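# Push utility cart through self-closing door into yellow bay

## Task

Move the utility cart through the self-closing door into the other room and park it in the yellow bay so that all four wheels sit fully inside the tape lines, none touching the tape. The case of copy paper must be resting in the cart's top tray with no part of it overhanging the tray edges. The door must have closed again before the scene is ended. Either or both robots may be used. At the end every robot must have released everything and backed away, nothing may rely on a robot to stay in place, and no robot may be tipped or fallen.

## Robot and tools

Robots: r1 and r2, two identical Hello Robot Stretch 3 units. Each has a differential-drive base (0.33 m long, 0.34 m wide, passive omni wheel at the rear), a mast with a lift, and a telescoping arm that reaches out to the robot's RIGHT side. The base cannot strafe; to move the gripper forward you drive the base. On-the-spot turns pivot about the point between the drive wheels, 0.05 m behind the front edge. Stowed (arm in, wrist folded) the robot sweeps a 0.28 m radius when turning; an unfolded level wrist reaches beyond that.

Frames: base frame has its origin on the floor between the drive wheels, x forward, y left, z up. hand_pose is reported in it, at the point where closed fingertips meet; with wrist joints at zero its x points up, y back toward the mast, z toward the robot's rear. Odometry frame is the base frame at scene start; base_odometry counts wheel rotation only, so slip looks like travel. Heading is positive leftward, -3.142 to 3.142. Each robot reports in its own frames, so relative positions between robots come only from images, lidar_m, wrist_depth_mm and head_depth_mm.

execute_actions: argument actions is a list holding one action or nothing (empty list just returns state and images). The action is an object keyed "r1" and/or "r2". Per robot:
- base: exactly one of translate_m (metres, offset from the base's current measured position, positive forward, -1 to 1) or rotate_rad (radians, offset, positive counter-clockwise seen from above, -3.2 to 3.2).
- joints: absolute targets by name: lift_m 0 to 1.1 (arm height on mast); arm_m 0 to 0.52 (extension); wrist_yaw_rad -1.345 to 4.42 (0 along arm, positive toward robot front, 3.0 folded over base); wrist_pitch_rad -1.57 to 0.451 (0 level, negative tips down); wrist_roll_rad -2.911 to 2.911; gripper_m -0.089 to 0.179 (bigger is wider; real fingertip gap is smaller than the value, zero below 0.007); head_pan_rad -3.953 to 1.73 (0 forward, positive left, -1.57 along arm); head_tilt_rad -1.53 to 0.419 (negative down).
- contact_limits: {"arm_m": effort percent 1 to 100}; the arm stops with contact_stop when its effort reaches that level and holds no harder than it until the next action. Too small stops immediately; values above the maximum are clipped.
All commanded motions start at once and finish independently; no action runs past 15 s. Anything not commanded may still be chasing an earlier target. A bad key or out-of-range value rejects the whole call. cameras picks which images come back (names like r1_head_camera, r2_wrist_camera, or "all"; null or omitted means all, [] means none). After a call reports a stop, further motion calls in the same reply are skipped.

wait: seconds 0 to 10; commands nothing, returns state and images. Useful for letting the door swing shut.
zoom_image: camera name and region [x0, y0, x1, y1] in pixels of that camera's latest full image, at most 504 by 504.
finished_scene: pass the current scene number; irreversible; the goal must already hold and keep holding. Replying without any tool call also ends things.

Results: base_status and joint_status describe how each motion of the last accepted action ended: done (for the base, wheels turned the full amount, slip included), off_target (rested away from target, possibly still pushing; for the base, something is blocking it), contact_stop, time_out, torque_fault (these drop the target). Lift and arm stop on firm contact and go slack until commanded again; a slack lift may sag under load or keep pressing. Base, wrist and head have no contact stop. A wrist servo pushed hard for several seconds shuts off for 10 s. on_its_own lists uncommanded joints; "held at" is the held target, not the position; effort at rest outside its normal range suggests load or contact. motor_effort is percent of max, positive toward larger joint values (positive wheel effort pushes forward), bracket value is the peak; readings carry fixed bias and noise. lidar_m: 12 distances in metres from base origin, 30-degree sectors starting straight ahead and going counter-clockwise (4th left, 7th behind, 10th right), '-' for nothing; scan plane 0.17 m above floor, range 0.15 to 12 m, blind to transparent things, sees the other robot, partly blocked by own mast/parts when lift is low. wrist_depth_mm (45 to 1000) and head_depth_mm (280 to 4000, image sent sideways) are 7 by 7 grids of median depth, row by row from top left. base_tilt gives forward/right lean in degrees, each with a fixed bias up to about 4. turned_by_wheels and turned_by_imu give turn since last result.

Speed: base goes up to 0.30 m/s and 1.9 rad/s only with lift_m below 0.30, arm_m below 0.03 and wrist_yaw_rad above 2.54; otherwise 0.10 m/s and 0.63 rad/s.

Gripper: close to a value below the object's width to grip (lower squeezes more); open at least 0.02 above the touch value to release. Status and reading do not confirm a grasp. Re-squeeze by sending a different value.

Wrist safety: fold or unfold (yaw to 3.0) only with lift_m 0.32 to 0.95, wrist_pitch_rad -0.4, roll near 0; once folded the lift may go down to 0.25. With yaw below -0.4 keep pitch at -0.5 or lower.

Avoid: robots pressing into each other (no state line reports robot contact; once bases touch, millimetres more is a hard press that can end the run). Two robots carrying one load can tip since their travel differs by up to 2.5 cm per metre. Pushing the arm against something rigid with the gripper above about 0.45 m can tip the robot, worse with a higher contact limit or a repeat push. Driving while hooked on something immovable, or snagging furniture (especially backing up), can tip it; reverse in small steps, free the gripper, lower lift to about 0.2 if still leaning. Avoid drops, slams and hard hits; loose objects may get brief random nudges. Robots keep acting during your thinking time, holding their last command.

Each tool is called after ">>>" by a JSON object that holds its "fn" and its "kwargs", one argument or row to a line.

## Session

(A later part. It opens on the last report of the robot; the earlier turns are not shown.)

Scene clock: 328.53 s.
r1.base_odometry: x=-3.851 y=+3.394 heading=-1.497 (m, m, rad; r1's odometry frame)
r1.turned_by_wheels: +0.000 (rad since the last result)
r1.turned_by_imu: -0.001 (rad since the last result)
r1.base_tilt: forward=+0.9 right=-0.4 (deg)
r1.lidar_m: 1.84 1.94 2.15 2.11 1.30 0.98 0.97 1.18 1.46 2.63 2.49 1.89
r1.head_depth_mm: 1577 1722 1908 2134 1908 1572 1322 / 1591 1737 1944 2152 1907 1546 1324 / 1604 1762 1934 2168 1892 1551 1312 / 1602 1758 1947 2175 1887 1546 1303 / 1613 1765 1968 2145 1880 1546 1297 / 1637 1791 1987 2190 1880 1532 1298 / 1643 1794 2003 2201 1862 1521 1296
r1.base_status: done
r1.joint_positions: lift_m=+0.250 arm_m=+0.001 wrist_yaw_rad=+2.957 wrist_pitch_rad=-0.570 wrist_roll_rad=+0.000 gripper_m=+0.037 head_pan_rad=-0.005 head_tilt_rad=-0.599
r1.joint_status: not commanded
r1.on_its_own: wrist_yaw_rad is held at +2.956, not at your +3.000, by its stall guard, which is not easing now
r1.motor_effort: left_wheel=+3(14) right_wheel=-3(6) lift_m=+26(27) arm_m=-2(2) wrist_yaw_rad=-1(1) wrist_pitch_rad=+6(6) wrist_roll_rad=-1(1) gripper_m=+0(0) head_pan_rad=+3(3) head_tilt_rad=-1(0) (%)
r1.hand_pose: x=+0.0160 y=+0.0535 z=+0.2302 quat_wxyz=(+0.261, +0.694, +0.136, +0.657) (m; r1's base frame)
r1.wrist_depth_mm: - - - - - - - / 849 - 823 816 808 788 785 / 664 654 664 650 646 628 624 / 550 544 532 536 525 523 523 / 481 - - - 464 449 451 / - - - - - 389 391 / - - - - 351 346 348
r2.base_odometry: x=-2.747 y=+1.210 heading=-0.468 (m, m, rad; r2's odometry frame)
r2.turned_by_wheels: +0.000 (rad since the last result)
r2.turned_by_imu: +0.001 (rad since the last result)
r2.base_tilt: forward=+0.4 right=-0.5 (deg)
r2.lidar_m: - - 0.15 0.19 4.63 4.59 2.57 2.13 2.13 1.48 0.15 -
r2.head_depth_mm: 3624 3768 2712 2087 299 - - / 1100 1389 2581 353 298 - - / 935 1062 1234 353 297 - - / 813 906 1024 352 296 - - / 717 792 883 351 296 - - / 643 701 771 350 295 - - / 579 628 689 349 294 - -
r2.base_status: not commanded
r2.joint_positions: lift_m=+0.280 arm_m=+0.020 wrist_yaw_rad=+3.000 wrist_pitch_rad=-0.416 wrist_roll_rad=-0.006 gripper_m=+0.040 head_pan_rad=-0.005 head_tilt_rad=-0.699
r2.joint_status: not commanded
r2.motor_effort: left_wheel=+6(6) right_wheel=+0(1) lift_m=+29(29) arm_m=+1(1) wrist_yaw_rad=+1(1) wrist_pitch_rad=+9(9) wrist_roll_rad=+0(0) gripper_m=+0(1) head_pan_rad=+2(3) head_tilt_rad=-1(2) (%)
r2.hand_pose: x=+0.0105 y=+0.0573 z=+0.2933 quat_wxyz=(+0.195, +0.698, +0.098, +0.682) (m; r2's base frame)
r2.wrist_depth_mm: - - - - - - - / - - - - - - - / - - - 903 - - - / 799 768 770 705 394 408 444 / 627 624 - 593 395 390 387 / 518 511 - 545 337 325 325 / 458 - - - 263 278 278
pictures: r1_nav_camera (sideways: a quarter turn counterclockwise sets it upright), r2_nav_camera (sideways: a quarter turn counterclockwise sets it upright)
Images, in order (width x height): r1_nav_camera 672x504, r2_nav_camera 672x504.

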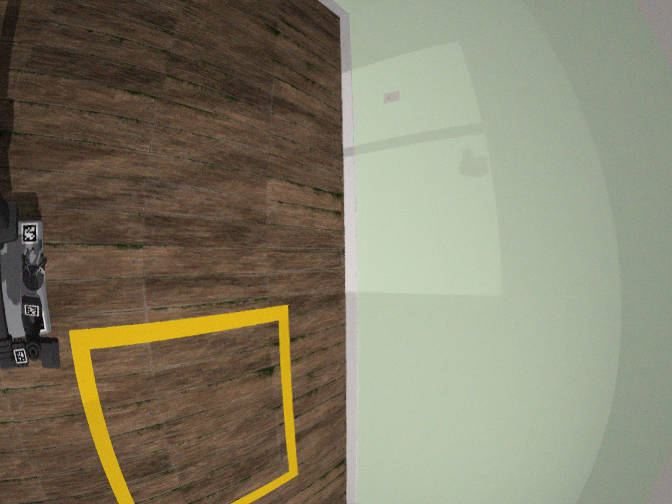

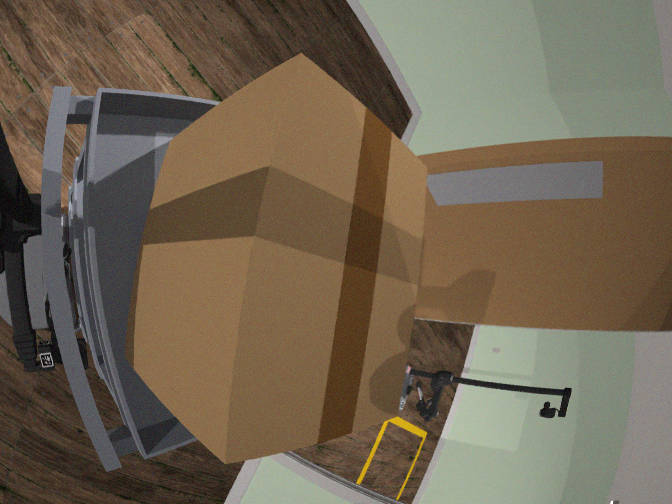

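>>> {"fn": "execute_actions", "kwargs": {
  "actions": [
    {"r2":{"base":{"translate_m":-0.1}},"r1":{"base":{"translate_m":0.6}}}
  ],
  "cameras": []
}}

>>> {"fn": "execute_actions", "kwargs": {
  "actions": [
    {"r2":{"base":{"rotate_rad":0.6}}}
  ],
  "cameras": []
}}

>>> {"fn": "execute_actions", "kwargs": {
  "actions": [
    {"r2":{"base":{"translate_m":0.15}}}
  ],
  "cameras": []
}}

>>> {"fn": "execute_actions", "kwargs": {
  "actions": [
    {"r2":{"base":{"rotate_rad":-1.1}}}
  ],
  "cameras": []
}}

>>> {"fn": "execute_actions", "kwargs": {
  "actions": [
    {"r2":{"base":{"translate_m":0.6}}}
  ],
  "cameras": ["r2_nav_camera"]
}}

Scene clock: 333.70 s.
r1.base_odometry: x=-3.807 y=+2.795 heading=-1.497 (m, m, rad; r1's odometry frame)
r1.turned_by_wheels: +0.000 (rad since the last result)
r1.turned_by_imu: -0.001 (rad since the last result)
r1.base_tilt: forward=+0.9 right=-0.4 (deg)
r1.lidar_m: 1.25 1.32 1.88 2.08 2.10 1.60 1.56 1.72 2.35 2.67 1.68 1.28
r1.head_depth_mm: 1056 1154 1271 1412 1605 1560 1313 / 1056 1157 1276 1428 1623 1561 1317 / 1066 1168 1285 1440 1632 1542 1312 / 1075 1173 1305 1448 1647 1548 1309 / 1081 1188 1304 1461 1664 1545 1303 / 1087 1194 1320 1483 1679 1535 1302 / 1091 1190 1326 1499 1687 1521 1290
r1.base_status: done
r1.joint_positions: lift_m=+0.250 arm_m=+0.001 wrist_yaw_rad=+2.957 wrist_pitch_rad=-0.570 wrist_roll_rad=+0.000 gripper_m=+0.037 head_pan_rad=-0.005 head_tilt_rad=-0.599
r1.joint_status: not commanded
r1.on_its_own: wrist_yaw_rad is held at +2.956, not at your +3.000, by its stall guard, which is not easing now
r1.motor_effort: left_wheel=+3(14) right_wheel=-3(6) lift_m=+26(27) arm_m=-2(2) wrist_yaw_rad=-1(1) wrist_pitch_rad=+6(7) wrist_roll_rad=-1(1) gripper_m=+0(0) head_pan_rad=+2(3) head_tilt_rad=+0(0) (%)
r1.hand_pose: x=+0.0160 y=+0.0535 z=+0.2302 quat_wxyz=(+0.261, +0.694, +0.136, +0.657) (m; r1's base frame)
r1.wrist_depth_mm: - - - - - - - / 854 - 828 807 829 789 783 / 670 656 648 644 628 623 629 / 538 546 533 531 531 521 514 / 483 - - - 462 456 443 / - - - - - 392 394 / - - - - 350 350 348
r2.base_odometry: x=-2.836 y=+1.255 heading=-0.468 (m, m, rad; r2's odometry frame)
r2.turned_by_wheels: +0.000 (rad since the last result)
r2.turned_by_imu: +0.001 (rad since the last result)
r2.base_tilt: forward=+0.4 right=-0.5 (deg)
r2.lidar_m: - - 0.15 3.03 4.55 4.51 2.49 2.07 2.06 1.57 0.15 -
r2.head_depth_mm: 3750 - 2746 354 298 - - / 1254 3502 2583 354 297 - - / 956 1103 1291 353 297 - - / 787 885 989 352 297 - - / 670 731 796 351 296 - 291 / 588 645 712 350 296 - 298 / 1770 2073 2286 349 295 - 308
r2.base_status: done
r2.joint_positions: lift_m=+0.280 arm_m=+0.020 wrist_yaw_rad=+3.000 wrist_pitch_rad=-0.416 wrist_roll_rad=-0.006 gripper_m=+0.040 head_pan_rad=-0.005 head_tilt_rad=-0.699
r2.joint_status: not commanded
r2.motor_effort: left_wheel=+0(9) right_wheel=+0(6) lift_m=+30(30) arm_m=+1(1) wrist_yaw_rad=+0(1) wrist_pitch_rad=+9(9) wrist_roll_rad=+0(0) gripper_m=+1(0) head_pan_rad=+2(3) head_tilt_rad=-1(1) (%)
r2.hand_pose: x=+0.0105 y=+0.0573 z=+0.2933 quat_wxyz=(+0.195, +0.698, +0.098, +0.682) (m; r2's base frame)
r2.wrist_depth_mm: - - - - - - - / - - - - - - - / - - - - 884 - - / 770 793 764 778 349 393 416 / 622 629 - 604 377 387 384 / 528 517 - 532 341 324 321 / 459 - - - 286 279 276
pictures: none
No camera images: the call's "cameras" was empty. Leave "cameras" out to get every camera's image.

Scene clock: 335.27 s.
r1.base_odometry: x=-3.807 y=+2.795 heading=-1.497 (m, m, rad; r1's odometry frame)
r1.turned_by_wheels: +0.000 (rad since the last result)
r1.turned_by_imu: +0.000 (rad since the last result)
r1.base_tilt: forward=+0.9 right=-0.4 (deg)
r1.lidar_m: 1.25 1.32 1.88 2.08 2.10 1.60 1.56 1.72 2.35 2.67 1.69 1.28
r1.head_depth_mm: 1052 1159 1269 1416 1598 1554 1315 / 1058 1170 1277 1423 1617 1547 1313 / 1065 1168 1293 1436 1646 1543 1312 / 1069 1177 1304 1451 1647 1550 1312 / 1081 1181 1307 1468 1654 1542 1307 / 1081 1194 1322 1475 1673 1531 1299 / 1094 1194 1325 1485 1697 1525 1299
r1.base_status: not commanded
r1.joint_positions: lift_m=+0.250 arm_m=+0.001 wrist_yaw_rad=+2.957 wrist_pitch_rad=-0.570 wrist_roll_rad=+0.000 gripper_m=+0.037 head_pan_rad=-0.005 head_tilt_rad=-0.599
r1.joint_status: not commanded
r1.on_its_own: wrist_yaw_rad is held at +2.956, not at your +3.000, by its stall guard, which is not easing now
r1.motor_effort: left_wheel=+3(3) right_wheel=-3(3) lift_m=+27(27) arm_m=-2(1) wrist_yaw_rad=-2(1) wrist_pitch_rad=+6(6) wrist_roll_rad=-1(1) gripper_m=+0(0) head_pan_rad=+3(3) head_tilt_rad=+0(0) (%)
r1.hand_pose: x=+0.0160 y=+0.0535 z=+0.2302 quat_wxyz=(+0.261, +0.694, +0.136, +0.657) (m; r1's base frame)
r1.wrist_depth_mm: - - - - - - - / 848 - 806 821 787 794 786 / 657 649 656 647 642 637 631 / 546 544 545 532 528 521 528 / 477 - - - 463 449 444 / - - - - - 393 388 / - - - - 348 349 349
r2.base_odometry: x=-2.836 y=+1.255 heading=+0.131 (m, m, rad; r2's odometry frame)
r2.turned_by_wheels: +0.599 (rad since the last result)
r2.turned_by_imu: +0.432 (rad since the last result)
r2.base_tilt: forward=+0.3 right=-0.4 (deg)
r2.lidar_m: - 0.15 0.21 4.34 4.55 2.64 2.07 2.04 1.70 0.18 0.15 -
r2.head_depth_mm: 576 631 711 356 295 - - / 1825 1935 815 355 299 - - / 2082 2299 2363 353 298 - 295 / 2469 2729 2707 352 297 - 321 / 2483 2775 2687 352 297 303 381 / 2373 2616 2694 2048 295 343 448 / 2270 2506 2648 2032 1563 1369 441
r2.base_status: rotate_rad off_target (by the wheels' count: +0.5992 of +0.6000)
r2.joint_positions: lift_m=+0.280 arm_m=+0.020 wrist_yaw_rad=+3.000 wrist_pitch_rad=-0.416 wrist_roll_rad=-0.006 gripper_m=+0.040 head_pan_rad=-0.004 head_tilt_rad=-0.697
r2.joint_status: not commanded
r2.on_its_own: right_wheel is at rest, and its effort (+29) is outside its rest range (-18 to +18)
r2.motor_effort: left_wheel=-2(16) right_wheel=+29(53) lift_m=+30(30) arm_m=+1(0) wrist_yaw_rad=+0(2) wrist_pitch_rad=+9(9) wrist_roll_rad=+0(0) gripper_m=+0(0) head_pan_rad=+2(2) head_tilt_rad=-2(2) (%)
r2.hand_pose: x=+0.0105 y=+0.0574 z=+0.2933 quat_wxyz=(+0.195, +0.698, +0.098, +0.682) (m; r2's base frame)
r2.wrist_depth_mm: - - - - - - - / - - - - - 228 - / - - - - - 240 - / 778 774 779 795 770 272 772 / 623 624 - 618 656 297 299 / 528 522 - 541 485 314 312 / 455 - - - 444 270 280
pictures: none
No camera images: the call's "cameras" was empty. Leave "cameras" out to get every camera's image.

Scene clock: 337.27 s.
r1.base_odometry: x=-3.807 y=+2.795 heading=-1.497 (m, m, rad; r1's odometry frame)
r1.turned_by_wheels: +0.000 (rad since the last result)
r1.turned_by_imu: +0.000 (rad since the last result)
r1.base_tilt: forward=+0.9 right=-0.5 (deg)
r1.lidar_m: 1.25 1.32 1.88 2.08 2.10 1.60 1.56 1.71 2.35 2.67 1.69 1.28
r1.head_depth_mm: 1048 1154 1267 1413 1607 1560 1320 / 1057 1158 1285 1432 1614 1555 1319 / 1065 1162 1287 1440 1631 1560 1308 / 1074 1169 1301 1455 1642 1546 1300 / 1089 1180 1301 1460 1661 1546 1301 / 1083 1192 1321 1467 1679 1525 1299 / 1089 1199 1326 1482 1675 1531 1288
r1.base_status: not commanded
r1.joint_positions: lift_m=+0.250 arm_m=+0.001 wrist_yaw_rad=+2.957 wrist_pitch_rad=-0.570 wrist_roll_rad=+0.000 gripper_m=+0.037 head_pan_rad=-0.005 head_tilt_rad=-0.599
r1.joint_status: not commanded
r1.on_its_own: wrist_yaw_rad is held at +2.956, not at your +3.000, by its stall guard, which is not easing now
r1.motor_effort: left_wheel=+3(3) right_wheel=-2(3) lift_m=+27(27) arm_m=-2(2) wrist_yaw_rad=-1(1) wrist_pitch_rad=+6(6) wrist_roll_rad=-1(1) gripper_m=+0(0) head_pan_rad=+2(3) head_tilt_rad=+0(0) (%)
r1.hand_pose: x=+0.0160 y=+0.0535 z=+0.2302 quat_wxyz=(+0.261, +0.694, +0.136, +0.657) (m; r1's base frame)
r1.wrist_depth_mm: - - - - - - - / 845 - 820 823 811 794 780 / 660 661 647 655 640 632 643 / 546 541 535 537 529 526 518 / 471 - - - 460 448 445 / - - - - - 392 393 / - - - - 351 347 347
r2.base_odometry: x=-2.688 y=+1.275 heading=+0.132 (m, m, rad; r2's odometry frame)
r2.turned_by_wheels: +0.000 (rad since the last result)
r2.turned_by_imu: -0.270 (rad since the last result)
r2.base_tilt: forward=+0.3 right=-0.5 (deg)
r2.lidar_m: - - 0.15 3.30 4.56 3.67 2.34 2.12 2.13 0.20 0.15 -
r2.head_depth_mm: 877 1043 1287 356 299 - - / 746 863 1024 355 299 - - / 650 731 844 354 297 - - / 572 638 723 353 297 - - / 551 624 709 352 296 - - / 2009 2269 2515 351 296 - - / 2261 2595 2661 1902 295 - -
r2.base_status: done
r2.joint_positions: lift_m=+0.280 arm_m=+0.020 wrist_yaw_rad=+3.000 wrist_pitch_rad=-0.416 wrist_roll_rad=-0.006 gripper_m=+0.040 head_pan_rad=-0.004 head_tilt_rad=-0.697
r2.joint_status: not commanded
r2.motor_effort: left_wheel=+17(72) right_wheel=-1(38) lift_m=+30(30) arm_m=+1(1) wrist_yaw_rad=+1(1) wrist_pitch_rad=+9(9) wrist_roll_rad=+0(0) gripper_m=+0(0) head_pan_rad=+2(2) head_tilt_rad=-2(2) (%)
r2.hand_pose: x=+0.0105 y=+0.0574 z=+0.2933 quat_wxyz=(+0.195, +0.698, +0.098, +0.682) (m; r2's base frame)
r2.wrist_depth_mm: - - - - - - - / - - - - - - - / - - - - 929 - - / 775 756 784 758 733 758 763 / 610 613 - 620 326 350 370 / 512 518 - 539 335 326 326 / 456 - - - 266 278 278
pictures: none
No camera images: the call's "cameras" was empty. Leave "cameras" out to get every camera's image.

Scene clock: 339.10 s.
r1.base_odometry: x=-3.807 y=+2.795 heading=-1.497 (m, m, rad; r1's odometry frame)
r1.turned_by_wheels: +0.000 (rad since the last result)
r1.turned_by_imu: +0.000 (rad since the last result)
r1.base_tilt: forward=+0.9 right=-0.4 (deg)
r1.lidar_m: 1.25 1.32 1.88 2.07 2.10 1.60 1.55 1.72 2.35 2.66 1.68 1.28
r1.head_depth_mm: 1054 1151 1278 1412 1599 1549 1319 / 1060 1155 1285 1425 1612 1557 1311 / 1071 1164 1287 1447 1632 1547 1311 / 1070 1175 1297 1451 1634 1545 1305 / 1082 1182 1304 1467 1652 1537 1303 / 1083 1188 1325 1484 1676 1530 1297 / 1096 1204 1320 1497 1696 1541 1304
r1.base_status: not commanded
r1.joint_positions: lift_m=+0.250 arm_m=+0.001 wrist_yaw_rad=+2.957 wrist_pitch_rad=-0.570 wrist_roll_rad=+0.000 gripper_m=+0.037 head_pan_rad=-0.005 head_tilt_rad=-0.599
r1.joint_status: not commanded
r1.on_its_own: wrist_yaw_rad is held at +2.956, not at your +3.000, by its stall guard, which is not easing now
r1.motor_effort: left_wheel=+3(3) right_wheel=-3(3) lift_m=+26(27) arm_m=-2(2) wrist_yaw_rad=-2(1) wrist_pitch_rad=+6(6) wrist_roll_rad=-1(1) gripper_m=+0(0) head_pan_rad=+3(3) head_tilt_rad=+0(0) (%)
r1.hand_pose: x=+0.0160 y=+0.0535 z=+0.2302 quat_wxyz=(+0.261, +0.694, +0.136, +0.657) (m; r1's base frame)
r1.wrist_depth_mm: - - - - - - - / 850 - 811 813 806 790 793 / 673 646 649 644 627 636 638 / 550 537 540 534 528 519 521 / 474 - - - 469 454 445 / - - - - - 391 390 / - - - - 350 351 350
r2.base_odometry: x=-2.688 y=+1.275 heading=-0.968 (m, m, rad; r2's odometry frame)
r2.turned_by_wheels: -1.100 (rad since the last result)
r2.turned_by_imu: -0.865 (rad since the last result)
r2.base_tilt: forward=+0.3 right=-0.4 (deg)
r2.lidar_m: 0.23 0.17 0.17 0.17 2.78 3.88 4.53 2.94 2.17 2.10 1.82 1.34
r2.head_depth_mm: 1101 1227 1379 1584 1683 1411 1209 / 1098 1215 1379 1564 1658 1401 1212 / 1108 1220 1371 1560 1663 1308 1213 / 3604 3747 2680 2058 598 523 443 / 3578 3795 2710 1989 587 486 451 / 3566 3651 2655 358 378 437 457 / 3474 3643 2673 350 340 388 439
r2.base_status: done
r2.joint_positions: lift_m=+0.280 arm_m=+0.020 wrist_yaw_rad=+3.000 wrist_pitch_rad=-0.416 wrist_roll_rad=-0.006 gripper_m=+0.040 head_pan_rad=-0.004 head_tilt_rad=-0.697
r2.joint_status: not commanded
r2.motor_effort: left_wheel=+9(65) right_wheel=-1(10) lift_m=+30(29) arm_m=+0(0) wrist_yaw_rad=+1(1) wrist_pitch_rad=+9(9) wrist_roll_rad=+0(0) gripper_m=+0(0) head_pan_rad=+1(2) head_tilt_rad=-2(2) (%)
r2.hand_pose: x=+0.0105 y=+0.0574 z=+0.2933 quat_wxyz=(+0.195, +0.698, +0.098, +0.682) (m; r2's base frame)
r2.wrist_depth_mm: - - - - - 717 739 / - - - - 784 745 783 / - - - 977 593 648 638 / 774 792 755 735 484 484 472 / 618 630 - 601 405 388 388 / 518 525 - 541 287 264 250 / 453 - - - 423 292 255
pictures: none
No camera images: the call's "cameras" was empty. Leave "cameras" out to get every camera's image.

Scene clock: 342.73 s.
r1.base_odometry: x=-3.807 y=+2.795 heading=-1.497 (m, m, rad; r1's odometry frame)
r1.turned_by_wheels: +0.000 (rad since the last result)
r1.turned_by_imu: +0.000 (rad since the last result)
r1.base_tilt: forward=+0.9 right=-0.4 (deg)
r1.lidar_m: 1.25 1.32 1.88 2.07 2.10 1.60 1.55 1.72 2.34 2.66 1.68 1.28
r1.head_depth_mm: 1054 1148 1265 1426 1592 1553 1312 / 1059 1159 1283 1430 1613 1551 1311 / 1065 1160 1284 1441 1634 1542 1313 / 1077 1180 1298 1450 1650 1536 1307 / 1078 1179 1314 1463 1658 1540 1309 / 1090 1192 1313 1481 1679 1543 1302 / 1096 1199 1332 1493 1700 1539 1296
r1.base_status: not commanded
r1.joint_positions: lift_m=+0.250 arm_m=+0.001 wrist_yaw_rad=+2.957 wrist_pitch_rad=-0.570 wrist_roll_rad=+0.000 gripper_m=+0.037 head_pan_rad=-0.005 head_tilt_rad=-0.599
r1.joint_status: not commanded
r1.on_its_own: wrist_yaw_rad is held at +2.956, not at your +3.000, by its stall guard, which is not easing now
r1.motor_effort: left_wheel=+3(3) right_wheel=-2(3) lift_m=+26(27) arm_m=-2(2) wrist_yaw_rad=-1(1) wrist_pitch_rad=+7(7) wrist_roll_rad=-1(1) gripper_m=+0(0) head_pan_rad=+3(3) head_tilt_rad=+0(0) (%)
r1.hand_pose: x=+0.0160 y=+0.0535 z=+0.2302 quat_wxyz=(+0.261, +0.694, +0.136, +0.657) (m; r1's base frame)
r1.wrist_depth_mm: - - - - - - - / 855 - 824 823 806 786 777 / 667 651 646 646 631 631 620 / 547 541 533 537 533 522 518 / 480 - - - 465 447 448 / - - - - - 393 390 / - - - - 352 350 348
r2.base_odometry: x=-2.348 y=+0.781 heading=-0.967 (m, m, rad; r2's odometry frame)
r2.turned_by_wheels: +0.001 (rad since the last result)
r2.turned_by_imu: +0.451 (rad since the last result)
r2.base_tilt: forward=+0.3 right=-0.5 (deg)
r2.lidar_m: 0.22 0.17 0.16 0.17 3.61 5.04 3.17 2.22 2.09 1.15 0.81 0.77
r2.head_depth_mm: 3049 3315 2715 2099 1680 1412 1215 / 3155 3405 2481 2082 1688 1380 1207 / 3257 3471 2475 2064 1667 503 1186 / 3412 3700 2699 2054 1669 521 418 / 3595 3715 2669 2045 581 461 459 / 3659 3828 2661 351 350 407 457 / 3394 1011 1037 351 317 362 422
r2.base_status: translate_m off_target (by the wheels' count: +0.5998 of +0.6000)
r2.joint_positions: lift_m=+0.280 arm_m=+0.020 wrist_yaw_rad=+3.000 wrist_pitch_rad=-0.416 wrist_roll_rad=-0.006 gripper_m=+0.040 head_pan_rad=-0.004 head_tilt_rad=-0.697
r2.joint_status: not commanded
r2.on_its_own: left_wheel is at rest, and its effort (+40) is outside its rest range (-18 to +18)
r2.motor_effort: left_wheel=+40(44) right_wheel=+4(13) lift_m=+30(30) arm_m=+1(1) wrist_yaw_rad=+0(0) wrist_pitch_rad=+9(10) wrist_roll_rad=+0(0) gripper_m=+0(0) head_pan_rad=+2(2) head_tilt_rad=-2(2) (%)
r2.hand_pose: x=+0.0105 y=+0.0574 z=+0.2932 quat_wxyz=(+0.195, +0.698, +0.098, +0.682) (m; r2's base frame)
r2.wrist_depth_mm: - - - 231 745 669 625 / - - - 260 756 712 663 / - - - 914 616 635 645 / 802 754 773 452 485 484 479 / 626 621 - 322 404 390 387 / 514 522 - 351 282 263 325 / 458 - - - 432 279 244
pictures: r2_nav_camera (sideways: a quarter turn counterclockwise sets it upright)
Images, in order (width x height): r2_nav_camera 672x504.

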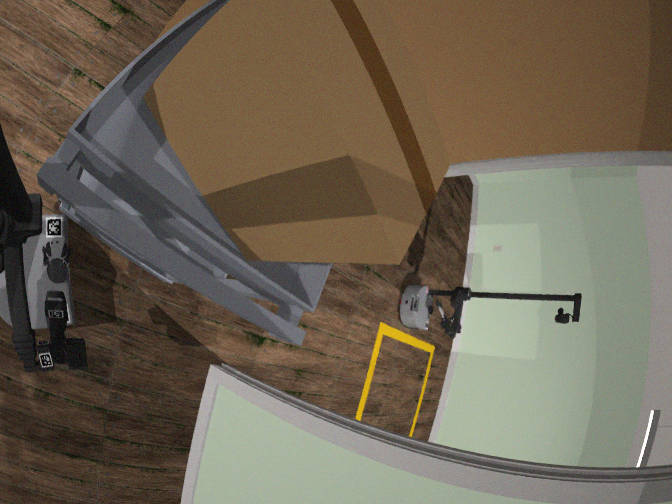

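>>> {"fn": "execute_actions", "kwargs": {
  "actions": [
    {"r2":{"base":{"translate_m":-0.5},"joints":{"head_pan_rad":0.5}}}
  ],
  "cameras": ["r2_nav_camera"]
}}

Scene clock: 347.17 s.
r1.base_odometry: x=-3.807 y=+2.795 heading=-1.497 (m, m, rad; r1's odometry frame)
r1.turned_by_wheels: +0.000 (rad since the last result)
r1.turned_by_imu: +0.000 (rad since the last result)
r1.base_tilt: forward=+0.9 right=-0.4 (deg)
r1.lidar_m: 1.25 1.32 1.88 2.08 2.11 1.60 1.56 1.72 2.35 2.67 1.68 1.28
r1.head_depth_mm: 1057 1154 1271 1418 1610 1568 1319 / 1066 1156 1280 1436 1601 1553 1319 / 1062 1169 1292 1441 1635 1556 1301 / 1072 1181 1306 1452 1651 1534 1309 / 1079 1178 1307 1461 1654 1548 1301 / 1090 1196 1313 1483 1677 1538 1300 / 1085 1200 1331 1487 1692 1532 1299
r1.base_status: not commanded
r1.joint_positions: lift_m=+0.250 arm_m=+0.001 wrist_yaw_rad=+2.957 wrist_pitch_rad=-0.570 wrist_roll_rad=+0.000 gripper_m=+0.037 head_pan_rad=-0.005 head_tilt_rad=-0.599
r1.joint_status: not commanded
r1.on_its_own: wrist_yaw_rad is held at +2.956, not at your +3.000, by its stall guard, which is not easing now
r1.motor_effort: left_wheel=+3(3) right_wheel=-3(3) lift_m=+27(27) arm_m=-2(2) wrist_yaw_rad=-1(1) wrist_pitch_rad=+6(7) wrist_roll_rad=-1(1) gripper_m=+0(1) head_pan_rad=+3(3) head_tilt_rad=-1(0) (%)
r1.hand_pose: x=+0.0160 y=+0.0535 z=+0.2302 quat_wxyz=(+0.261, +0.694, +0.136, +0.657) (m; r1's base frame)
r1.wrist_depth_mm: - - - - - - - / 850 - 829 808 802 789 776 / 666 641 653 643 640 630 615 / 545 554 544 541 534 527 520 / 478 - - - 464 451 451 / - - - - - 394 386 / - - - - 349 349 346
r2.base_odometry: x=-2.631 y=+1.193 heading=-0.967 (m, m, rad; r2's odometry frame)
r2.turned_by_wheels: +0.000 (rad since the last result)
r2.turned_by_imu: +0.000 (rad since the last result)
r2.base_tilt: forward=+0.4 right=-0.5 (deg)
r2.lidar_m: 0.59 0.55 1.11 2.97 3.91 4.60 2.82 1.98 1.86 1.84 1.28 1.21
r2.head_depth_mm: 1247 690 740 762 1102 1318 1211 / 1146 678 725 729 1069 1243 1211 / 1085 676 706 768 782 1008 1160 / 1025 775 809 773 1065 1184 1165 / 967 1081 1042 1264 1367 1335 1212 / 923 1024 1101 1262 1463 1398 1206 / 886 968 1103 1907 1656 1390 1199
r2.base_status: done
r2.joint_positions: lift_m=+0.280 arm_m=+0.020 wrist_yaw_rad=+3.000 wrist_pitch_rad=-0.416 wrist_roll_rad=-0.006 gripper_m=+0.040 head_pan_rad=+0.493 head_tilt_rad=-0.697
r2.joint_status: all done
r2.motor_effort: left_wheel=+0(21) right_wheel=+0(6) lift_m=+30(30) arm_m=+1(1) wrist_yaw_rad=+1(1) wrist_pitch_rad=+10(9) wrist_roll_rad=+0(0) gripper_m=+0(0) head_pan_rad=+4(29) head_tilt_rad=-1(2) (%)
r2.hand_pose: x=+0.0105 y=+0.0574 z=+0.2932 quat_wxyz=(+0.195, +0.698, +0.098, +0.682) (m; r2's base frame)
r2.wrist_depth_mm: - - - - - - 828 / - - - - - - 866 / - - - - - - 900 / 775 780 771 762 776 748 779 / 621 639 - 610 640 604 596 / 522 506 - 521 534 501 516 / 457 - - - 436 438 442
pictures: r2_nav_camera (sideways: a quarter turn counterclockwise sets it upright)
Images, in order (width x height): r2_nav_camera 672x504.

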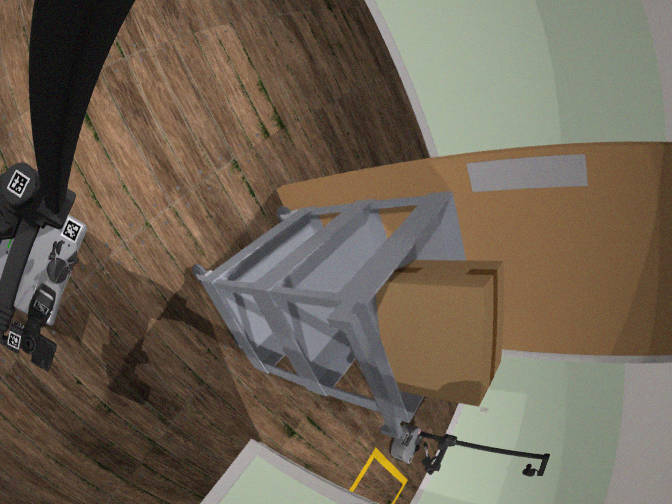

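>>> {"fn": "execute_actions", "kwargs": {
  "actions": [
    {"r2":{"base":{"rotate_rad":0.92},"joints":{"head_pan_rad":0}}}
  ],
  "cameras": []
}}

>>> {"fn": "execute_actions", "kwargs": {
  "actions": [
    {"r2":{"base":{"translate_m":0.62}}}
  ],
  "cameras": []
}}

>>> {"fn": "execute_actions", "kwargs": {
  "actions": [
    {"r2":{"base":{"rotate_rad":-1.62}}}
  ],
  "cameras": ["r2_nav_camera"]
}}

Scene clock: 350.33 s.
r1.base_odometry: x=-3.807 y=+2.795 heading=-1.497 (m, m, rad; r1's odometry frame)
r1.turned_by_wheels: +0.000 (rad since the last result)
r1.turned_by_imu: +0.000 (rad since the last result)
r1.base_tilt: forward=+1.0 right=-0.4 (deg)
r1.lidar_m: 1.25 1.32 1.88 2.07 2.10 1.60 1.56 1.71 2.34 2.66 1.69 1.28
r1.head_depth_mm: 1049 1156 1272 1419 1611 1564 1319 / 1056 1160 1281 1429 1621 1545 1316 / 1067 1165 1283 1447 1634 1548 1303 / 1074 1168 1306 1459 1657 1548 1315 / 1082 1181 1318 1464 1658 1546 1298 / 1084 1183 1318 1480 1690 1533 1293 / 1092 1198 1331 1492 1705 1541 1293
r1.base_status: not commanded
r1.joint_positions: lift_m=+0.250 arm_m=+0.001 wrist_yaw_rad=+2.957 wrist_pitch_rad=-0.570 wrist_roll_rad=+0.000 gripper_m=+0.037 head_pan_rad=-0.005 head_tilt_rad=-0.599
r1.joint_status: not commanded
r1.on_its_own: wrist_yaw_rad is held at +2.956, not at your +3.000, by its stall guard, which is not easing now
r1.motor_effort: left_wheel=+3(3) right_wheel=-3(3) lift_m=+27(27) arm_m=-2(2) wrist_yaw_rad=+0(0) wrist_pitch_rad=+6(7) wrist_roll_rad=-1(1) gripper_m=+0(0) head_pan_rad=+3(3) head_tilt_rad=+0(0) (%)
r1.hand_pose: x=+0.0160 y=+0.0535 z=+0.2302 quat_wxyz=(+0.261, +0.694, +0.136, +0.657) (m; r1's base frame)
r1.wrist_depth_mm: - - - - - - - / 849 - 838 810 804 783 777 / 669 641 653 641 645 642 631 / 553 548 540 540 529 527 521 / 478 - - - 466 451 452 / - - - - - 388 392 / - - - - 349 350 345
r2.base_odometry: x=-2.631 y=+1.193 heading=-0.047 (m, m, rad; r2's odometry frame)
r2.turned_by_wheels: +0.920 (rad since the last result)
r2.turned_by_imu: +0.921 (rad since the last result)
r2.base_tilt: forward=+0.4 right=-0.4 (deg)
r2.lidar_m: 1.05 2.92 3.54 4.60 3.33 2.08 1.86 1.87 1.35 1.20 0.67 0.55
r2.head_depth_mm: 901 1012 1061 848 1067 894 1044 / 895 996 1069 1243 1357 1273 1158 / 2498 1037 1167 1307 1494 1401 1211 / 2508 2794 2738 2056 1665 1399 1209 / 2495 2754 2706 2049 1663 1407 1211 / 2429 2678 2661 2061 1664 1402 1199 / 2371 2630 2692 2043 1656 1388 1198
r2.base_status: done
r2.joint_positions: lift_m=+0.280 arm_m=+0.020 wrist_yaw_rad=+3.000 wrist_pitch_rad=-0.416 wrist_roll_rad=-0.006 gripper_m=+0.040 head_pan_rad=+0.007 head_tilt_rad=-0.697
r2.joint_status: all done
r2.motor_effort: left_wheel=-2(9) right_wheel=+2(7) lift_m=+30(30) arm_m=+1(1) wrist_yaw_rad=+1(1) wrist_pitch_rad=+9(9) wrist_roll_rad=+0(0) gripper_m=+0(0) head_pan_rad=-3(33) head_tilt_rad=-2(2) (%)
r2.hand_pose: x=+0.0105 y=+0.0574 z=+0.2932 quat_wxyz=(+0.195, +0.698, +0.098, +0.682) (m; r2's base frame)
r2.wrist_depth_mm: - - - - - - - / - - - - - - - / - - - - - - - / 790 792 766 765 752 773 752 / 632 623 - 623 633 607 604 / 526 523 - 525 527 503 511 / 463 - - - 436 441 437
pictures: none
No camera images: the call's "cameras" was empty. Leave "cameras" out to get every camera's image.

Scene clock: 354.03 s.
r1.base_odometry: x=-3.807 y=+2.795 heading=-1.497 (m, m, rad; r1's odometry frame)
r1.turned_by_wheels: +0.000 (rad since the last result)
r1.turned_by_imu: +0.000 (rad since the last result)
r1.base_tilt: forward=+0.8 right=-0.4 (deg)
r1.lidar_m: 1.25 1.32 1.88 2.08 2.11 1.59 1.56 1.72 2.35 2.67 1.68 1.28
r1.head_depth_mm: 1056 1152 1271 1417 1603 1573 1325 / 1055 1161 1270 1429 1613 1552 1314 / 1061 1165 1290 1442 1632 1551 1311 / 1078 1177 1297 1444 1643 1557 1304 / 1077 1186 1314 1465 1661 1542 1302 / 1088 1191 1320 1482 1675 1540 1297 / 1094 1197 1330 1488 1697 1534 1301
r1.base_status: not commanded
r1.joint_positions: lift_m=+0.250 arm_m=+0.001 wrist_yaw_rad=+2.957 wrist_pitch_rad=-0.570 wrist_roll_rad=+0.000 gripper_m=+0.037 head_pan_rad=-0.005 head_tilt_rad=-0.599
r1.joint_status: not commanded
r1.on_its_own: wrist_yaw_rad is held at +2.956, not at your +3.000, by its stall guard, which is not easing now
r1.motor_effort: left_wheel=+3(3) right_wheel=-3(3) lift_m=+26(27) arm_m=-2(2) wrist_yaw_rad=-1(1) wrist_pitch_rad=+6(6) wrist_roll_rad=-1(1) gripper_m=+0(0) head_pan_rad=+3(3) head_tilt_rad=+0(0) (%)
r1.hand_pose: x=+0.0160 y=+0.0535 z=+0.2302 quat_wxyz=(+0.261, +0.694, +0.136, +0.657) (m; r1's base frame)
r1.wrist_depth_mm: - - - - - - - / 858 - 822 815 794 804 788 / 666 646 655 647 642 630 629 / 547 549 537 540 537 531 518 / 476 - - - 465 447 440 / - - - - - 399 395 / - - - - 352 346 349
r2.base_odometry: x=-2.012 y=+1.163 heading=-0.047 (m, m, rad; r2's odometry frame)
r2.turned_by_wheels: +0.000 (rad since the last result)
r2.turned_by_imu: +0.002 (rad since the last result)
r2.base_tilt: forward=+0.4 right=-0.5 (deg)
r2.lidar_m: 2.29 2.30 2.78 4.72 4.41 2.75 2.48 1.96 0.31 0.29 0.30 0.39
r2.head_depth_mm: 1926 411 444 499 590 708 802 / 2115 2317 2521 2004 618 723 900 / 2028 2268 2483 2077 1673 1406 1162 / 1996 2192 2452 2068 1677 1398 1211 / 1956 2180 2416 2049 1659 1402 1205 / 1919 2128 2338 2022 1662 1387 1204 / 1895 2059 2318 2044 1657 1397 1200
r2.base_status: done
r2.joint_positions: lift_m=+0.280 arm_m=+0.020 wrist_yaw_rad=+3.000 wrist_pitch_rad=-0.416 wrist_roll_rad=-0.006 gripper_m=+0.040 head_pan_rad=+0.007 head_tilt_rad=-0.697
r2.joint_status: not commanded
r2.motor_effort: left_wheel=-3(7) right_wheel=+2(7) lift_m=+30(30) arm_m=+1(1) wrist_yaw_rad=+1(1) wrist_pitch_rad=+9(9) wrist_roll_rad=+0(0) gripper_m=+0(0) head_pan_rad=-3(3) head_tilt_rad=-2(2) (%)
r2.hand_pose: x=+0.0105 y=+0.0574 z=+0.2932 quat_wxyz=(+0.195, +0.698, +0.098, +0.682) (m; r2's base frame)
r2.wrist_depth_mm: - - - - - - - / - - - - - - - / - - - - - - - / 781 773 769 773 799 773 757 / 618 616 - 615 634 611 616 / 527 527 - 544 523 505 513 / 463 - - - 441 448 438
pictures: none
No camera images: the call's "cameras" was empty. Leave "cameras" out to get every camera's image.

Scene clock: 356.37 s.
r1.base_odometry: x=-3.807 y=+2.795 heading=-1.497 (m, m, rad; r1's odometry frame)
r1.turned_by_wheels: +0.000 (rad since the last result)
r1.turned_by_imu: +0.000 (rad since the last result)
r1.base_tilt: forward=+0.9 right=-0.4 (deg)
r1.lidar_m: 1.25 1.32 1.88 2.07 2.10 1.60 1.56 1.72 2.34 2.67 1.69 1.28
r1.head_depth_mm: 1049 1152 1268 1418 1603 1558 1316 / 1063 1159 1281 1424 1620 1561 1311 / 1067 1169 1290 1444 1635 1546 1307 / 1071 1176 1294 1450 1660 1552 1306 / 1080 1183 1308 1461 1667 1547 1305 / 1084 1190 1319 1473 1675 1540 1293 / 1095 1201 1320 1489 1682 1525 1293
r1.base_status: not commanded
r1.joint_positions: lift_m=+0.250 arm_m=+0.001 wrist_yaw_rad=+2.957 wrist_pitch_rad=-0.570 wrist_roll_rad=+0.000 gripper_m=+0.037 head_pan_rad=-0.005 head_tilt_rad=-0.599
r1.joint_status: not commanded
r1.on_its_own: wrist_yaw_rad is held at +2.956, not at your +3.000, by its stall guard, which is not easing now
r1.motor_effort: left_wheel=+3(3) right_wheel=-2(3) lift_m=+27(27) arm_m=-2(2) wrist_yaw_rad=-1(1) wrist_pitch_rad=+6(6) wrist_roll_rad=-1(1) gripper_m=+0(0) head_pan_rad=+3(2) head_tilt_rad=+0(0) (%)
r1.hand_pose: x=+0.0160 y=+0.0535 z=+0.2302 quat_wxyz=(+0.261, +0.694, +0.136, +0.657) (m; r1's base frame)
r1.wrist_depth_mm: - - - - - - - / 855 - 849 821 815 799 791 / 668 650 637 649 643 625 629 / 552 548 537 540 528 521 526 / 482 - - - 463 449 450 / - - - - - 392 395 / - - - - 350 348 348
r2.base_odometry: x=-2.012 y=+1.163 heading=-1.667 (m, m, rad; r2's odometry frame)
r2.turned_by_wheels: -1.620 (rad since the last result)
r2.turned_by_imu: -1.617 (rad since the last result)
r2.base_tilt: forward=+0.3 right=-0.5 (deg)
r2.lidar_m: 0.29 0.29 0.38 0.49 2.29 2.70 4.72 4.73 2.83 2.48 2.12 0.31
r2.head_depth_mm: 1030 1155 1320 1540 1599 502 1212 / 1025 1130 1277 1385 607 504 1164 / 3638 3814 1356 750 648 544 739 / 3525 3784 467 395 475 495 754 / 3491 3701 462 378 433 494 738 / 3389 3653 457 388 447 515 736 / 3331 3515 459 389 462 528 720
r2.base_status: done
r2.joint_positions: lift_m=+0.280 arm_m=+0.020 wrist_yaw_rad=+3.000 wrist_pitch_rad=-0.416 wrist_roll_rad=-0.006 gripper_m=+0.040 head_pan_rad=+0.007 head_tilt_rad=-0.697
r2.joint_status: not commanded
r2.motor_effort: left_wheel=+2(12) right_wheel=-2(7) lift_m=+29(30) arm_m=+1(1) wrist_yaw_rad=+1(1) wrist_pitch_rad=+9(9) wrist_roll_rad=+0(0) gripper_m=+0(0) head_pan_rad=-4(3) head_tilt_rad=-1(1) (%)
r2.hand_pose: x=+0.0105 y=+0.0574 z=+0.2932 quat_wxyz=(+0.195, +0.698, +0.098, +0.682) (m; r2's base frame)
r2.wrist_depth_mm: - - - - 492 536 581 / - - - - 530 588 636 / - - - 971 558 608 648 / 773 760 770 730 599 420 480 / 625 621 - 614 617 437 320 / 518 511 - 535 528 509 311 / 452 - - - 438 438 421
pictures: r2_nav_camera (sideways: a quarter turn counterclockwise sets it upright)
Images, in order (width x height): r2_nav_camera 672x504.

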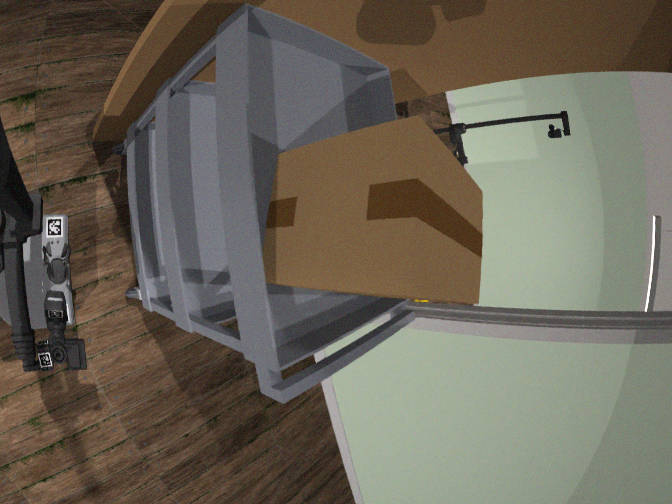

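>>> {"fn": "execute_actions", "kwargs": {
  "actions": [
    {"r2":{"base":{"rotate_rad":1.3}}}
  ],
  "cameras": []
}}

>>> {"fn": "execute_actions", "kwargs": {
  "actions": [
    {"r2":{"base":{"translate_m":0.25}}}
  ],
  "cameras": []
}}

>>> {"fn": "execute_actions", "kwargs": {
  "actions": [
    {"r2":{"base":{"rotate_rad":-1.3}}}
  ],
  "cameras": []
}}

>>> {"fn": "execute_actions", "kwargs": {
  "actions": [
    {"r2":{"base":{"translate_m":0.6}}}
  ],
  "cameras": ["r2_nav_camera"]
}}

Scene clock: 359.53 s.
r1.base_odometry: x=-3.807 y=+2.795 heading=-1.497 (m, m, rad; r1's odometry frame)
r1.turned_by_wheels: +0.000 (rad since the last result)
r1.turned_by_imu: +0.000 (rad since the last result)
r1.base_tilt: forward=+0.9 right=-0.4 (deg)
r1.lidar_m: 1.25 1.32 1.89 2.08 2.10 1.60 1.56 1.72 2.35 2.67 1.69 1.28
r1.head_depth_mm: 1056 1153 1267 1425 1612 1564 1320 / 1062 1154 1281 1427 1608 1559 1310 / 1066 1169 1290 1451 1629 1549 1312 / 1071 1172 1295 1453 1646 1546 1309 / 1079 1185 1305 1452 1668 1542 1300 / 1081 1195 1317 1476 1687 1534 1300 / 1093 1204 1327 1486 1692 1539 1296
r1.base_status: not commanded
r1.joint_positions: lift_m=+0.250 arm_m=+0.001 wrist_yaw_rad=+2.957 wrist_pitch_rad=-0.570 wrist_roll_rad=+0.000 gripper_m=+0.037 head_pan_rad=-0.005 head_tilt_rad=-0.599
r1.joint_status: not commanded
r1.on_its_own: wrist_yaw_rad is held at +2.956, not at your +3.000, by its stall guard, which is not easing now
r1.motor_effort: left_wheel=+3(3) right_wheel=-3(2) lift_m=+27(26) arm_m=-2(2) wrist_yaw_rad=-1(2) wrist_pitch_rad=+6(6) wrist_roll_rad=-1(1) gripper_m=+0(1) head_pan_rad=+3(3) head_tilt_rad=+0(1) (%)
r1.hand_pose: x=+0.0160 y=+0.0535 z=+0.2302 quat_wxyz=(+0.261, +0.694, +0.136, +0.657) (m; r1's base frame)
r1.wrist_depth_mm: - - - - - - - / 861 - 814 825 804 786 772 / 673 639 652 643 637 634 623 / 547 539 535 535 531 521 521 / 480 - - - 467 452 448 / - - - - - 392 391 / - - - - 348 350 346
r2.base_odometry: x=-2.012 y=+1.163 heading=-0.367 (m, m, rad; r2's odometry frame)
r2.turned_by_wheels: +1.300 (rad since the last result)
r2.turned_by_imu: +1.300 (rad since the last result)
r2.base_tilt: forward=+0.4 right=-0.4 (deg)
r2.lidar_m: 0.47 2.29 2.40 3.36 4.79 3.44 2.55 2.47 1.53 0.29 0.29 0.32
r2.head_depth_mm: 419 474 547 644 650 520 754 / 400 451 516 602 611 843 770 / 384 430 488 564 660 791 995 / 369 413 467 538 632 763 971 / 2066 2291 2483 2052 1662 1401 1211 / 2059 2250 2463 2051 1659 1394 1197 / 1943 2149 2340 2049 1651 1388 1198
r2.base_status: done
r2.joint_positions: lift_m=+0.280 arm_m=+0.020 wrist_yaw_rad=+3.000 wrist_pitch_rad=-0.416 wrist_roll_rad=-0.006 gripper_m=+0.040 head_pan_rad=+0.007 head_tilt_rad=-0.697
r2.joint_status: not commanded
r2.motor_effort: left_wheel=-2(9) right_wheel=+2(8) lift_m=+30(30) arm_m=+1(1) wrist_yaw_rad=+1(0) wrist_pitch_rad=+9(9) wrist_roll_rad=+0(0) gripper_m=+0(0) head_pan_rad=-5(3) head_tilt_rad=-2(2) (%)
r2.hand_pose: x=+0.0105 y=+0.0574 z=+0.2932 quat_wxyz=(+0.195, +0.698, +0.098, +0.682) (m; r2's base frame)
r2.wrist_depth_mm: - - - - - - - / - - - - - - - / - - - - - - - / 770 773 766 769 766 766 754 / 620 620 - 624 616 612 618 / 516 519 - 521 528 509 517 / 454 - - - 439 443 433
pictures: none
No camera images: the call's "cameras" was empty. Leave "cameras" out to get every camera's image.

Scene clock: 362.13 s.
r1.base_odometry: x=-3.807 y=+2.795 heading=-1.497 (m, m, rad; r1's odometry frame)
r1.turned_by_wheels: +0.000 (rad since the last result)
r1.turned_by_imu: +0.000 (rad since the last result)
r1.base_tilt: forward=+0.9 right=-0.4 (deg)
r1.lidar_m: 1.25 1.32 1.88 2.07 2.10 1.60 1.55 1.72 2.36 2.67 1.68 1.28
r1.head_depth_mm: 1053 1152 1277 1411 1593 1560 1319 / 1061 1157 1284 1431 1613 1563 1322 / 1068 1159 1288 1439 1629 1544 1307 / 1072 1176 1302 1456 1658 1552 1310 / 1077 1183 1306 1463 1666 1530 1300 / 1086 1192 1313 1483 1666 1537 1295 / 1090 1196 1329 1495 1690 1529 1295
r1.base_status: not commanded
r1.joint_positions: lift_m=+0.250 arm_m=+0.001 wrist_yaw_rad=+2.957 wrist_pitch_rad=-0.570 wrist_roll_rad=+0.000 gripper_m=+0.037 head_pan_rad=-0.005 head_tilt_rad=-0.599
r1.joint_status: not commanded
r1.on_its_own: wrist_yaw_rad is held at +2.956, not at your +3.000, by its stall guard, which is not easing now
r1.motor_effort: left_wheel=+3(3) right_wheel=-3(3) lift_m=+27(27) arm_m=-2(2) wrist_yaw_rad=-1(1) wrist_pitch_rad=+7(6) wrist_roll_rad=-1(1) gripper_m=+0(0) head_pan_rad=+3(3) head_tilt_rad=+0(1) (%)
r1.hand_pose: x=+0.0160 y=+0.0535 z=+0.2302 quat_wxyz=(+0.261, +0.694, +0.136, +0.657) (m; r1's base frame)
r1.wrist_depth_mm: - - - - - - - / 852 - 825 820 806 783 784 / 665 639 652 649 647 626 624 / 551 545 540 531 526 528 519 / 481 - - - 467 445 441 / - - - - - 395 391 / - - - - 352 347 350
r2.base_odometry: x=-1.779 y=+1.074 heading=-0.367 (m, m, rad; r2's odometry frame)
r2.turned_by_wheels: +0.000 (rad since the last result)
r2.turned_by_imu: +0.001 (rad since the last result)
r2.base_tilt: forward=+0.3 right=-0.5 (deg)
r2.lidar_m: 0.22 2.07 2.16 2.99 4.90 3.77 2.79 2.69 0.25 0.20 0.20 0.22
r2.head_depth_mm: - - - - 310 394 460 / - - - - 295 353 437 / - - - - - 321 421 / - - - - - 307 384 / 1913 2123 2362 2064 1628 1377 1185 / 1846 2030 2270 2063 1651 1385 1202 / 1756 1944 2136 2041 1660 1400 1196
r2.base_status: done
r2.joint_positions: lift_m=+0.280 arm_m=+0.020 wrist_yaw_rad=+3.000 wrist_pitch_rad=-0.416 wrist_roll_rad=-0.006 gripper_m=+0.040 head_pan_rad=+0.007 head_tilt_rad=-0.697
r2.joint_status: not commanded
r2.motor_effort: left_wheel=-2(8) right_wheel=+1(8) lift_m=+31(30) arm_m=+1(1) wrist_yaw_rad=+0(0) wrist_pitch_rad=+9(9) wrist_roll_rad=+0(0) gripper_m=+0(0) head_pan_rad=-4(4) head_tilt_rad=-2(2) (%)
r2.hand_pose: x=+0.0105 y=+0.0574 z=+0.2932 quat_wxyz=(+0.195, +0.698, +0.098, +0.682) (m; r2's base frame)
r2.wrist_depth_mm: - - - - - - - / - - - - - - - / - - - - - - - / 796 785 751 748 765 742 742 / 621 626 - 617 636 601 600 / 517 525 - 528 535 508 514 / 454 - - - 428 444 439
pictures: none
No camera images: the call's "cameras" was empty. Leave "cameras" out to get every camera's image.

Scene clock: 364.17 s.
r1.base_odometry: x=-3.807 y=+2.795 heading=-1.497 (m, m, rad; r1's odometry frame)
r1.turned_by_wheels: +0.000 (rad since the last result)
r1.turned_by_imu: +0.000 (rad since the last result)
r1.base_tilt: forward=+0.9 right=-0.4 (deg)
r1.lidar_m: 1.25 1.32 1.88 2.08 2.10 1.60 1.55 1.72 2.34 2.67 1.68 1.28
r1.head_depth_mm: 1055 1152 1265 1417 1610 1556 1317 / 1054 1155 1279 1437 1622 1558 1316 / 1068 1166 1287 1445 1629 1542 1305 / 1073 1179 1298 1458 1635 1553 1314 / 1080 1181 1313 1469 1661 1537 1301 / 1085 1191 1320 1467 1674 1552 1294 / 1087 1197 1327 1488 1694 1544 1294
r1.base_status: not commanded
r1.joint_positions: lift_m=+0.250 arm_m=+0.001 wrist_yaw_rad=+2.957 wrist_pitch_rad=-0.570 wrist_roll_rad=+0.000 gripper_m=+0.037 head_pan_rad=-0.005 head_tilt_rad=-0.599
r1.joint_status: not commanded
r1.on_its_own: wrist_yaw_rad is held at +2.956, not at your +3.000, by its stall guard, which is not easing now
r1.motor_effort: left_wheel=+3(3) right_wheel=-3(2) lift_m=+27(28) arm_m=-2(1) wrist_yaw_rad=-1(1) wrist_pitch_rad=+6(6) wrist_roll_rad=-1(1) gripper_m=+0(0) head_pan_rad=+3(3) head_tilt_rad=+0(0) (%)
r1.hand_pose: x=+0.0160 y=+0.0535 z=+0.2302 quat_wxyz=(+0.261, +0.694, +0.136, +0.657) (m; r1's base frame)
r1.wrist_depth_mm: - - - - - - - / 838 - 829 813 811 801 775 / 660 652 658 639 649 637 628 / 547 533 539 536 533 532 517 / 478 - - - 460 450 446 / - - - - - 392 391 / - - - - 351 349 347
r2.base_odometry: x=-1.779 y=+1.074 heading=-1.667 (m, m, rad; r2's odometry frame)
r2.turned_by_wheels: -1.300 (rad since the last result)
r2.turned_by_imu: -1.298 (rad since the last result)
r2.base_tilt: forward=+0.4 right=-0.5 (deg)
r2.lidar_m: 0.20 0.20 0.22 0.23 2.07 2.44 4.41 4.84 3.10 2.70 0.32 0.21
r2.head_depth_mm: 3684 - 467 355 369 436 469 / 3629 3914 466 354 380 451 467 / 3513 3861 486 356 390 466 467 / 3428 3630 2677 749 630 519 467 / 3327 3624 2674 753 647 542 466 / 3259 3456 2574 747 646 541 465 / 3186 3382 2467 737 643 540 464
r2.base_status: done
r2.joint_positions: lift_m=+0.280 arm_m=+0.020 wrist_yaw_rad=+3.000 wrist_pitch_rad=-0.416 wrist_roll_rad=-0.006 gripper_m=+0.040 head_pan_rad=+0.007 head_tilt_rad=-0.697
r2.joint_status: not commanded
r2.motor_effort: left_wheel=+2(12) right_wheel=-3(7) lift_m=+30(30) arm_m=+1(1) wrist_yaw_rad=+1(0) wrist_pitch_rad=+9(9) wrist_roll_rad=+0(0) gripper_m=+0(0) head_pan_rad=-4(4) head_tilt_rad=-2(2) (%)
r2.hand_pose: x=+0.0105 y=+0.0573 z=+0.2932 quat_wxyz=(+0.195, +0.698, +0.098, +0.682) (m; r2's base frame)
r2.wrist_depth_mm: - - - - 260 265 311 / - - - - 285 290 338 / - - - 895 309 322 381 / 792 780 776 691 345 370 421 / 630 614 - 591 375 337 386 / 526 518 - 532 416 299 325 / 459 - - - 421 395 231
pictures: none
No camera images: the call's "cameras" was empty. Leave "cameras" out to get every camera's image.

Scene clock: 368.10 s.
r1.base_odometry: x=-3.807 y=+2.795 heading=-1.497 (m, m, rad; r1's odometry frame)
r1.turned_by_wheels: +0.000 (rad since the last result)
r1.turned_by_imu: +0.000 (rad since the last result)
r1.base_tilt: forward=+0.9 right=-0.4 (deg)
r1.lidar_m: 1.25 1.31 1.89 2.07 2.11 1.60 1.48 1.72 2.35 2.67 1.68 1.28
r1.head_depth_mm: 1049 1154 1273 1416 1607 1564 1318 / 1065 1161 1281 1433 1623 1550 1312 / 1066 1165 1285 1449 1633 1547 1312 / 1069 1171 1300 1443 1649 1548 1309 / 1076 1186 1317 1466 1660 1540 1312 / 1085 1195 1315 1480 1671 1536 1292 / 1093 1192 1332 1480 1696 1530 1289
r1.base_status: not commanded
r1.joint_positions: lift_m=+0.250 arm_m=+0.001 wrist_yaw_rad=+2.957 wrist_pitch_rad=-0.570 wrist_roll_rad=+0.000 gripper_m=+0.037 head_pan_rad=-0.005 head_tilt_rad=-0.599
r1.joint_status: not commanded
r1.on_its_own: wrist_yaw_rad is held at +2.956, not at your +3.000, by its stall guard, which is not easing now
r1.motor_effort: left_wheel=+3(3) right_wheel=-3(3) lift_m=+26(26) arm_m=-2(2) wrist_yaw_rad=-1(2) wrist_pitch_rad=+6(6) wrist_roll_rad=-1(0) gripper_m=-1(1) head_pan_rad=+3(3) head_tilt_rad=+0(1) (%)
r1.hand_pose: x=+0.0160 y=+0.0535 z=+0.2302 quat_wxyz=(+0.261, +0.694, +0.136, +0.657) (m; r1's base frame)
r1.wrist_depth_mm: - - - - - - - / 844 - 826 817 810 796 768 / 677 648 647 650 643 630 627 / 542 538 536 531 534 525 523 / 480 - - - 465 449 444 / - - - - - 393 389 / - - - - 350 349 351
r2.base_odometry: x=-1.836 y=+0.476 heading=-1.667 (m, m, rad; r2's odometry frame)
r2.turned_by_wheels: +0.000 (rad since the last result)
r2.turned_by_imu: +0.074 (rad since the last result)
r2.base_tilt: forward=+0.4 right=-0.4 (deg)
r2.lidar_m: - 0.15 0.20 0.19 0.19 0.24 0.50 4.45 2.85 0.18 0.15 -
r2.head_depth_mm: 3012 3342 2706 2072 644 544 316 / 3011 3282 2676 2069 648 544 468 / 2964 3236 2694 2077 648 543 467 / 2880 3192 2680 725 645 543 466 / 2811 3141 2665 2049 626 541 465 / 2765 3074 2126 2061 1614 528 464 / 2713 3020 2342 2039 1658 505 459
r2.base_status: done
r2.joint_positions: lift_m=+0.280 arm_m=+0.020 wrist_yaw_rad=+3.000 wrist_pitch_rad=-0.416 wrist_roll_rad=-0.006 gripper_m=+0.040 head_pan_rad=+0.005 head_tilt_rad=-0.699
r2.joint_status: not commanded
r2.motor_effort: left_wheel=+4(88) right_wheel=-6(30) lift_m=+31(31) arm_m=+1(1) wrist_yaw_rad=+1(0) wrist_pitch_rad=+9(10) wrist_roll_rad=+0(0) gripper_m=+0(0) head_pan_rad=-3(3) head_tilt_rad=-1(2) (%)
r2.hand_pose: x=+0.0105 y=+0.0574 z=+0.2932 quat_wxyz=(+0.195, +0.698, +0.098, +0.682) (m; r2's base frame)
r2.wrist_depth_mm: 193 - 218 234 253 276 228 / 203 - 235 253 279 299 337 / 219 228 254 275 304 323 445 / 235 250 278 304 338 324 699 / 253 271 - 329 375 326 317 / 277 295 - 358 442 319 329 / 298 - - - 441 261 278
pictures: r2_nav_camera (sideways: a quarter turn counterclockwise sets it upright)
Images, in order (width x height): r2_nav_camera 672x504.

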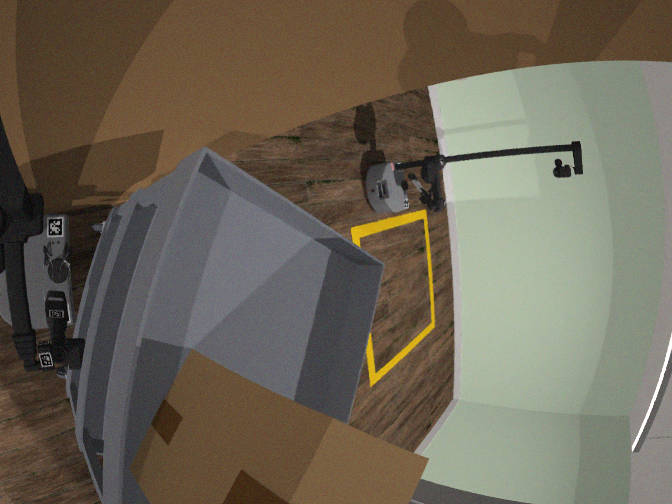

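Cart's in the doorway. Keep pushing.

>>> {"fn": "execute_actions", "kwargs": {
  "actions": [
    {"r2":{"base":{"translate_m":0.6}}}
  ],
  "cameras": ["r2_nav_camera"]
}}

Scene clock: 372.50 s.
r1.base_odometry: x=-3.807 y=+2.795 heading=-1.497 (m, m, rad; r1's odometry frame)
r1.turned_by_wheels: +0.000 (rad since the last result)
r1.turned_by_imu: +0.000 (rad since the last result)
r1.base_tilt: forward=+0.9 right=-0.4 (deg)
r1.lidar_m: 1.25 1.32 1.89 2.08 2.10 1.60 1.16 1.18 2.35 2.66 1.69 1.28
r1.head_depth_mm: 1051 1149 1266 1417 1601 1566 1317 / 1061 1164 1279 1429 1619 1549 1309 / 1061 1167 1290 1436 1634 1560 1311 / 1074 1177 1305 1465 1659 1545 1309 / 1078 1193 1306 1467 1651 1535 1301 / 1084 1192 1320 1480 1678 1549 1298 / 1092 1202 1331 1495 1688 1533 1292
r1.base_status: not commanded
r1.joint_positions: lift_m=+0.250 arm_m=+0.001 wrist_yaw_rad=+2.957 wrist_pitch_rad=-0.570 wrist_roll_rad=+0.000 gripper_m=+0.037 head_pan_rad=-0.005 head_tilt_rad=-0.599
r1.joint_status: not commanded
r1.on_its_own: wrist_yaw_rad is held at +2.956, not at your +3.000, by its stall guard, which is not easing now
r1.motor_effort: left_wheel=+3(3) right_wheel=-3(3) lift_m=+27(27) arm_m=-2(2) wrist_yaw_rad=-2(1) wrist_pitch_rad=+6(6) wrist_roll_rad=-1(1) gripper_m=-1(0) head_pan_rad=+3(3) head_tilt_rad=+0(0) (%)
r1.hand_pose: x=+0.0160 y=+0.0535 z=+0.2302 quat_wxyz=(+0.261, +0.694, +0.136, +0.657) (m; r1's base frame)
r1.wrist_depth_mm: - - - - - - - / 846 - 830 793 808 809 777 / 666 643 651 643 634 625 634 / 551 542 533 529 530 523 519 / 480 - - - 462 452 445 / - - - - - 394 393 / - - - - 350 348 347
r2.base_odometry: x=-1.894 y=-0.121 heading=-1.668 (m, m, rad; r2's odometry frame)
r2.turned_by_wheels: -0.001 (rad since the last result)
r2.turned_by_imu: +0.167 (rad since the last result)
r2.base_tilt: forward=+0.3 right=-0.5 (deg)
r2.lidar_m: 1.50 2.93 2.26 0.22 0.21 0.24 0.50 3.69 0.18 0.18 0.19 0.26
r2.head_depth_mm: 2422 2687 2699 2071 602 538 759 / 2405 2707 2738 2059 1667 1402 804 / 2417 2701 2665 2059 1679 1404 1211 / 2416 2634 2688 1857 1676 1397 1207 / 2359 2646 2659 1751 1662 1402 1206 / 2356 2628 2440 1980 1659 1398 1202 / 2374 2640 2651 2055 1671 1393 1202
r2.base_status: done
r2.joint_positions: lift_m=+0.280 arm_m=+0.003 wrist_yaw_rad=+2.999 wrist_pitch_rad=-0.417 wrist_roll_rad=-0.006 gripper_m=+0.040 head_pan_rad=+0.001 head_tilt_rad=-0.698
r2.joint_status: not commanded
r2.on_its_own: left_wheel is at rest, and its effort (-19) is outside its rest range (-18 to +18); arm_m is at rest, and its effort (+35) is outside its rest range (-14 to +14)
r2.motor_effort: left_wheel=-19(98) right_wheel=+14(51) lift_m=+40(39) arm_m=+35(36) wrist_yaw_rad=+1(4) wrist_pitch_rad=+9(10) wrist_roll_rad=+0(0) gripper_m=+0(0) head_pan_rad=-1(3) head_tilt_rad=-1(3) (%)
r2.hand_pose: x=+0.0106 y=+0.0744 z=+0.2928 quat_wxyz=(+0.195, +0.698, +0.098, +0.682) (m; r2's base frame)
r2.wrist_depth_mm: - - 234 - - - - / 191 - 250 - - - - / 203 - 273 956 - - - / 219 229 297 744 781 776 744 / 236 252 - 571 635 618 610 / 258 281 - 509 525 520 509 / 281 - - - 434 439 441
pictures: r2_nav_camera (sideways: a quarter turn counterclockwise sets it upright)
Images, in order (width x height): r2_nav_camera 672x504.

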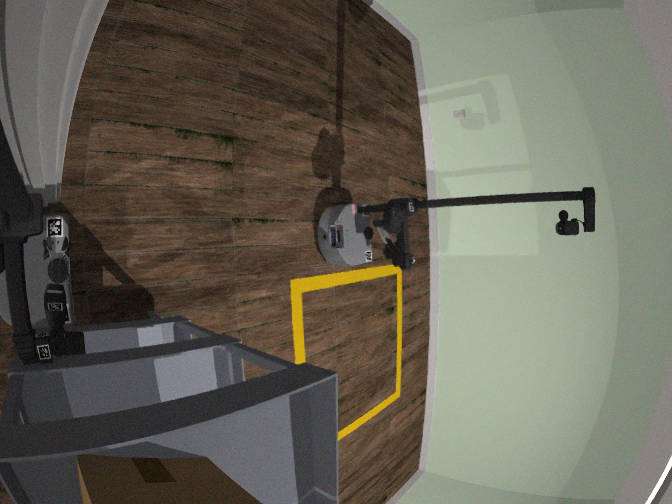

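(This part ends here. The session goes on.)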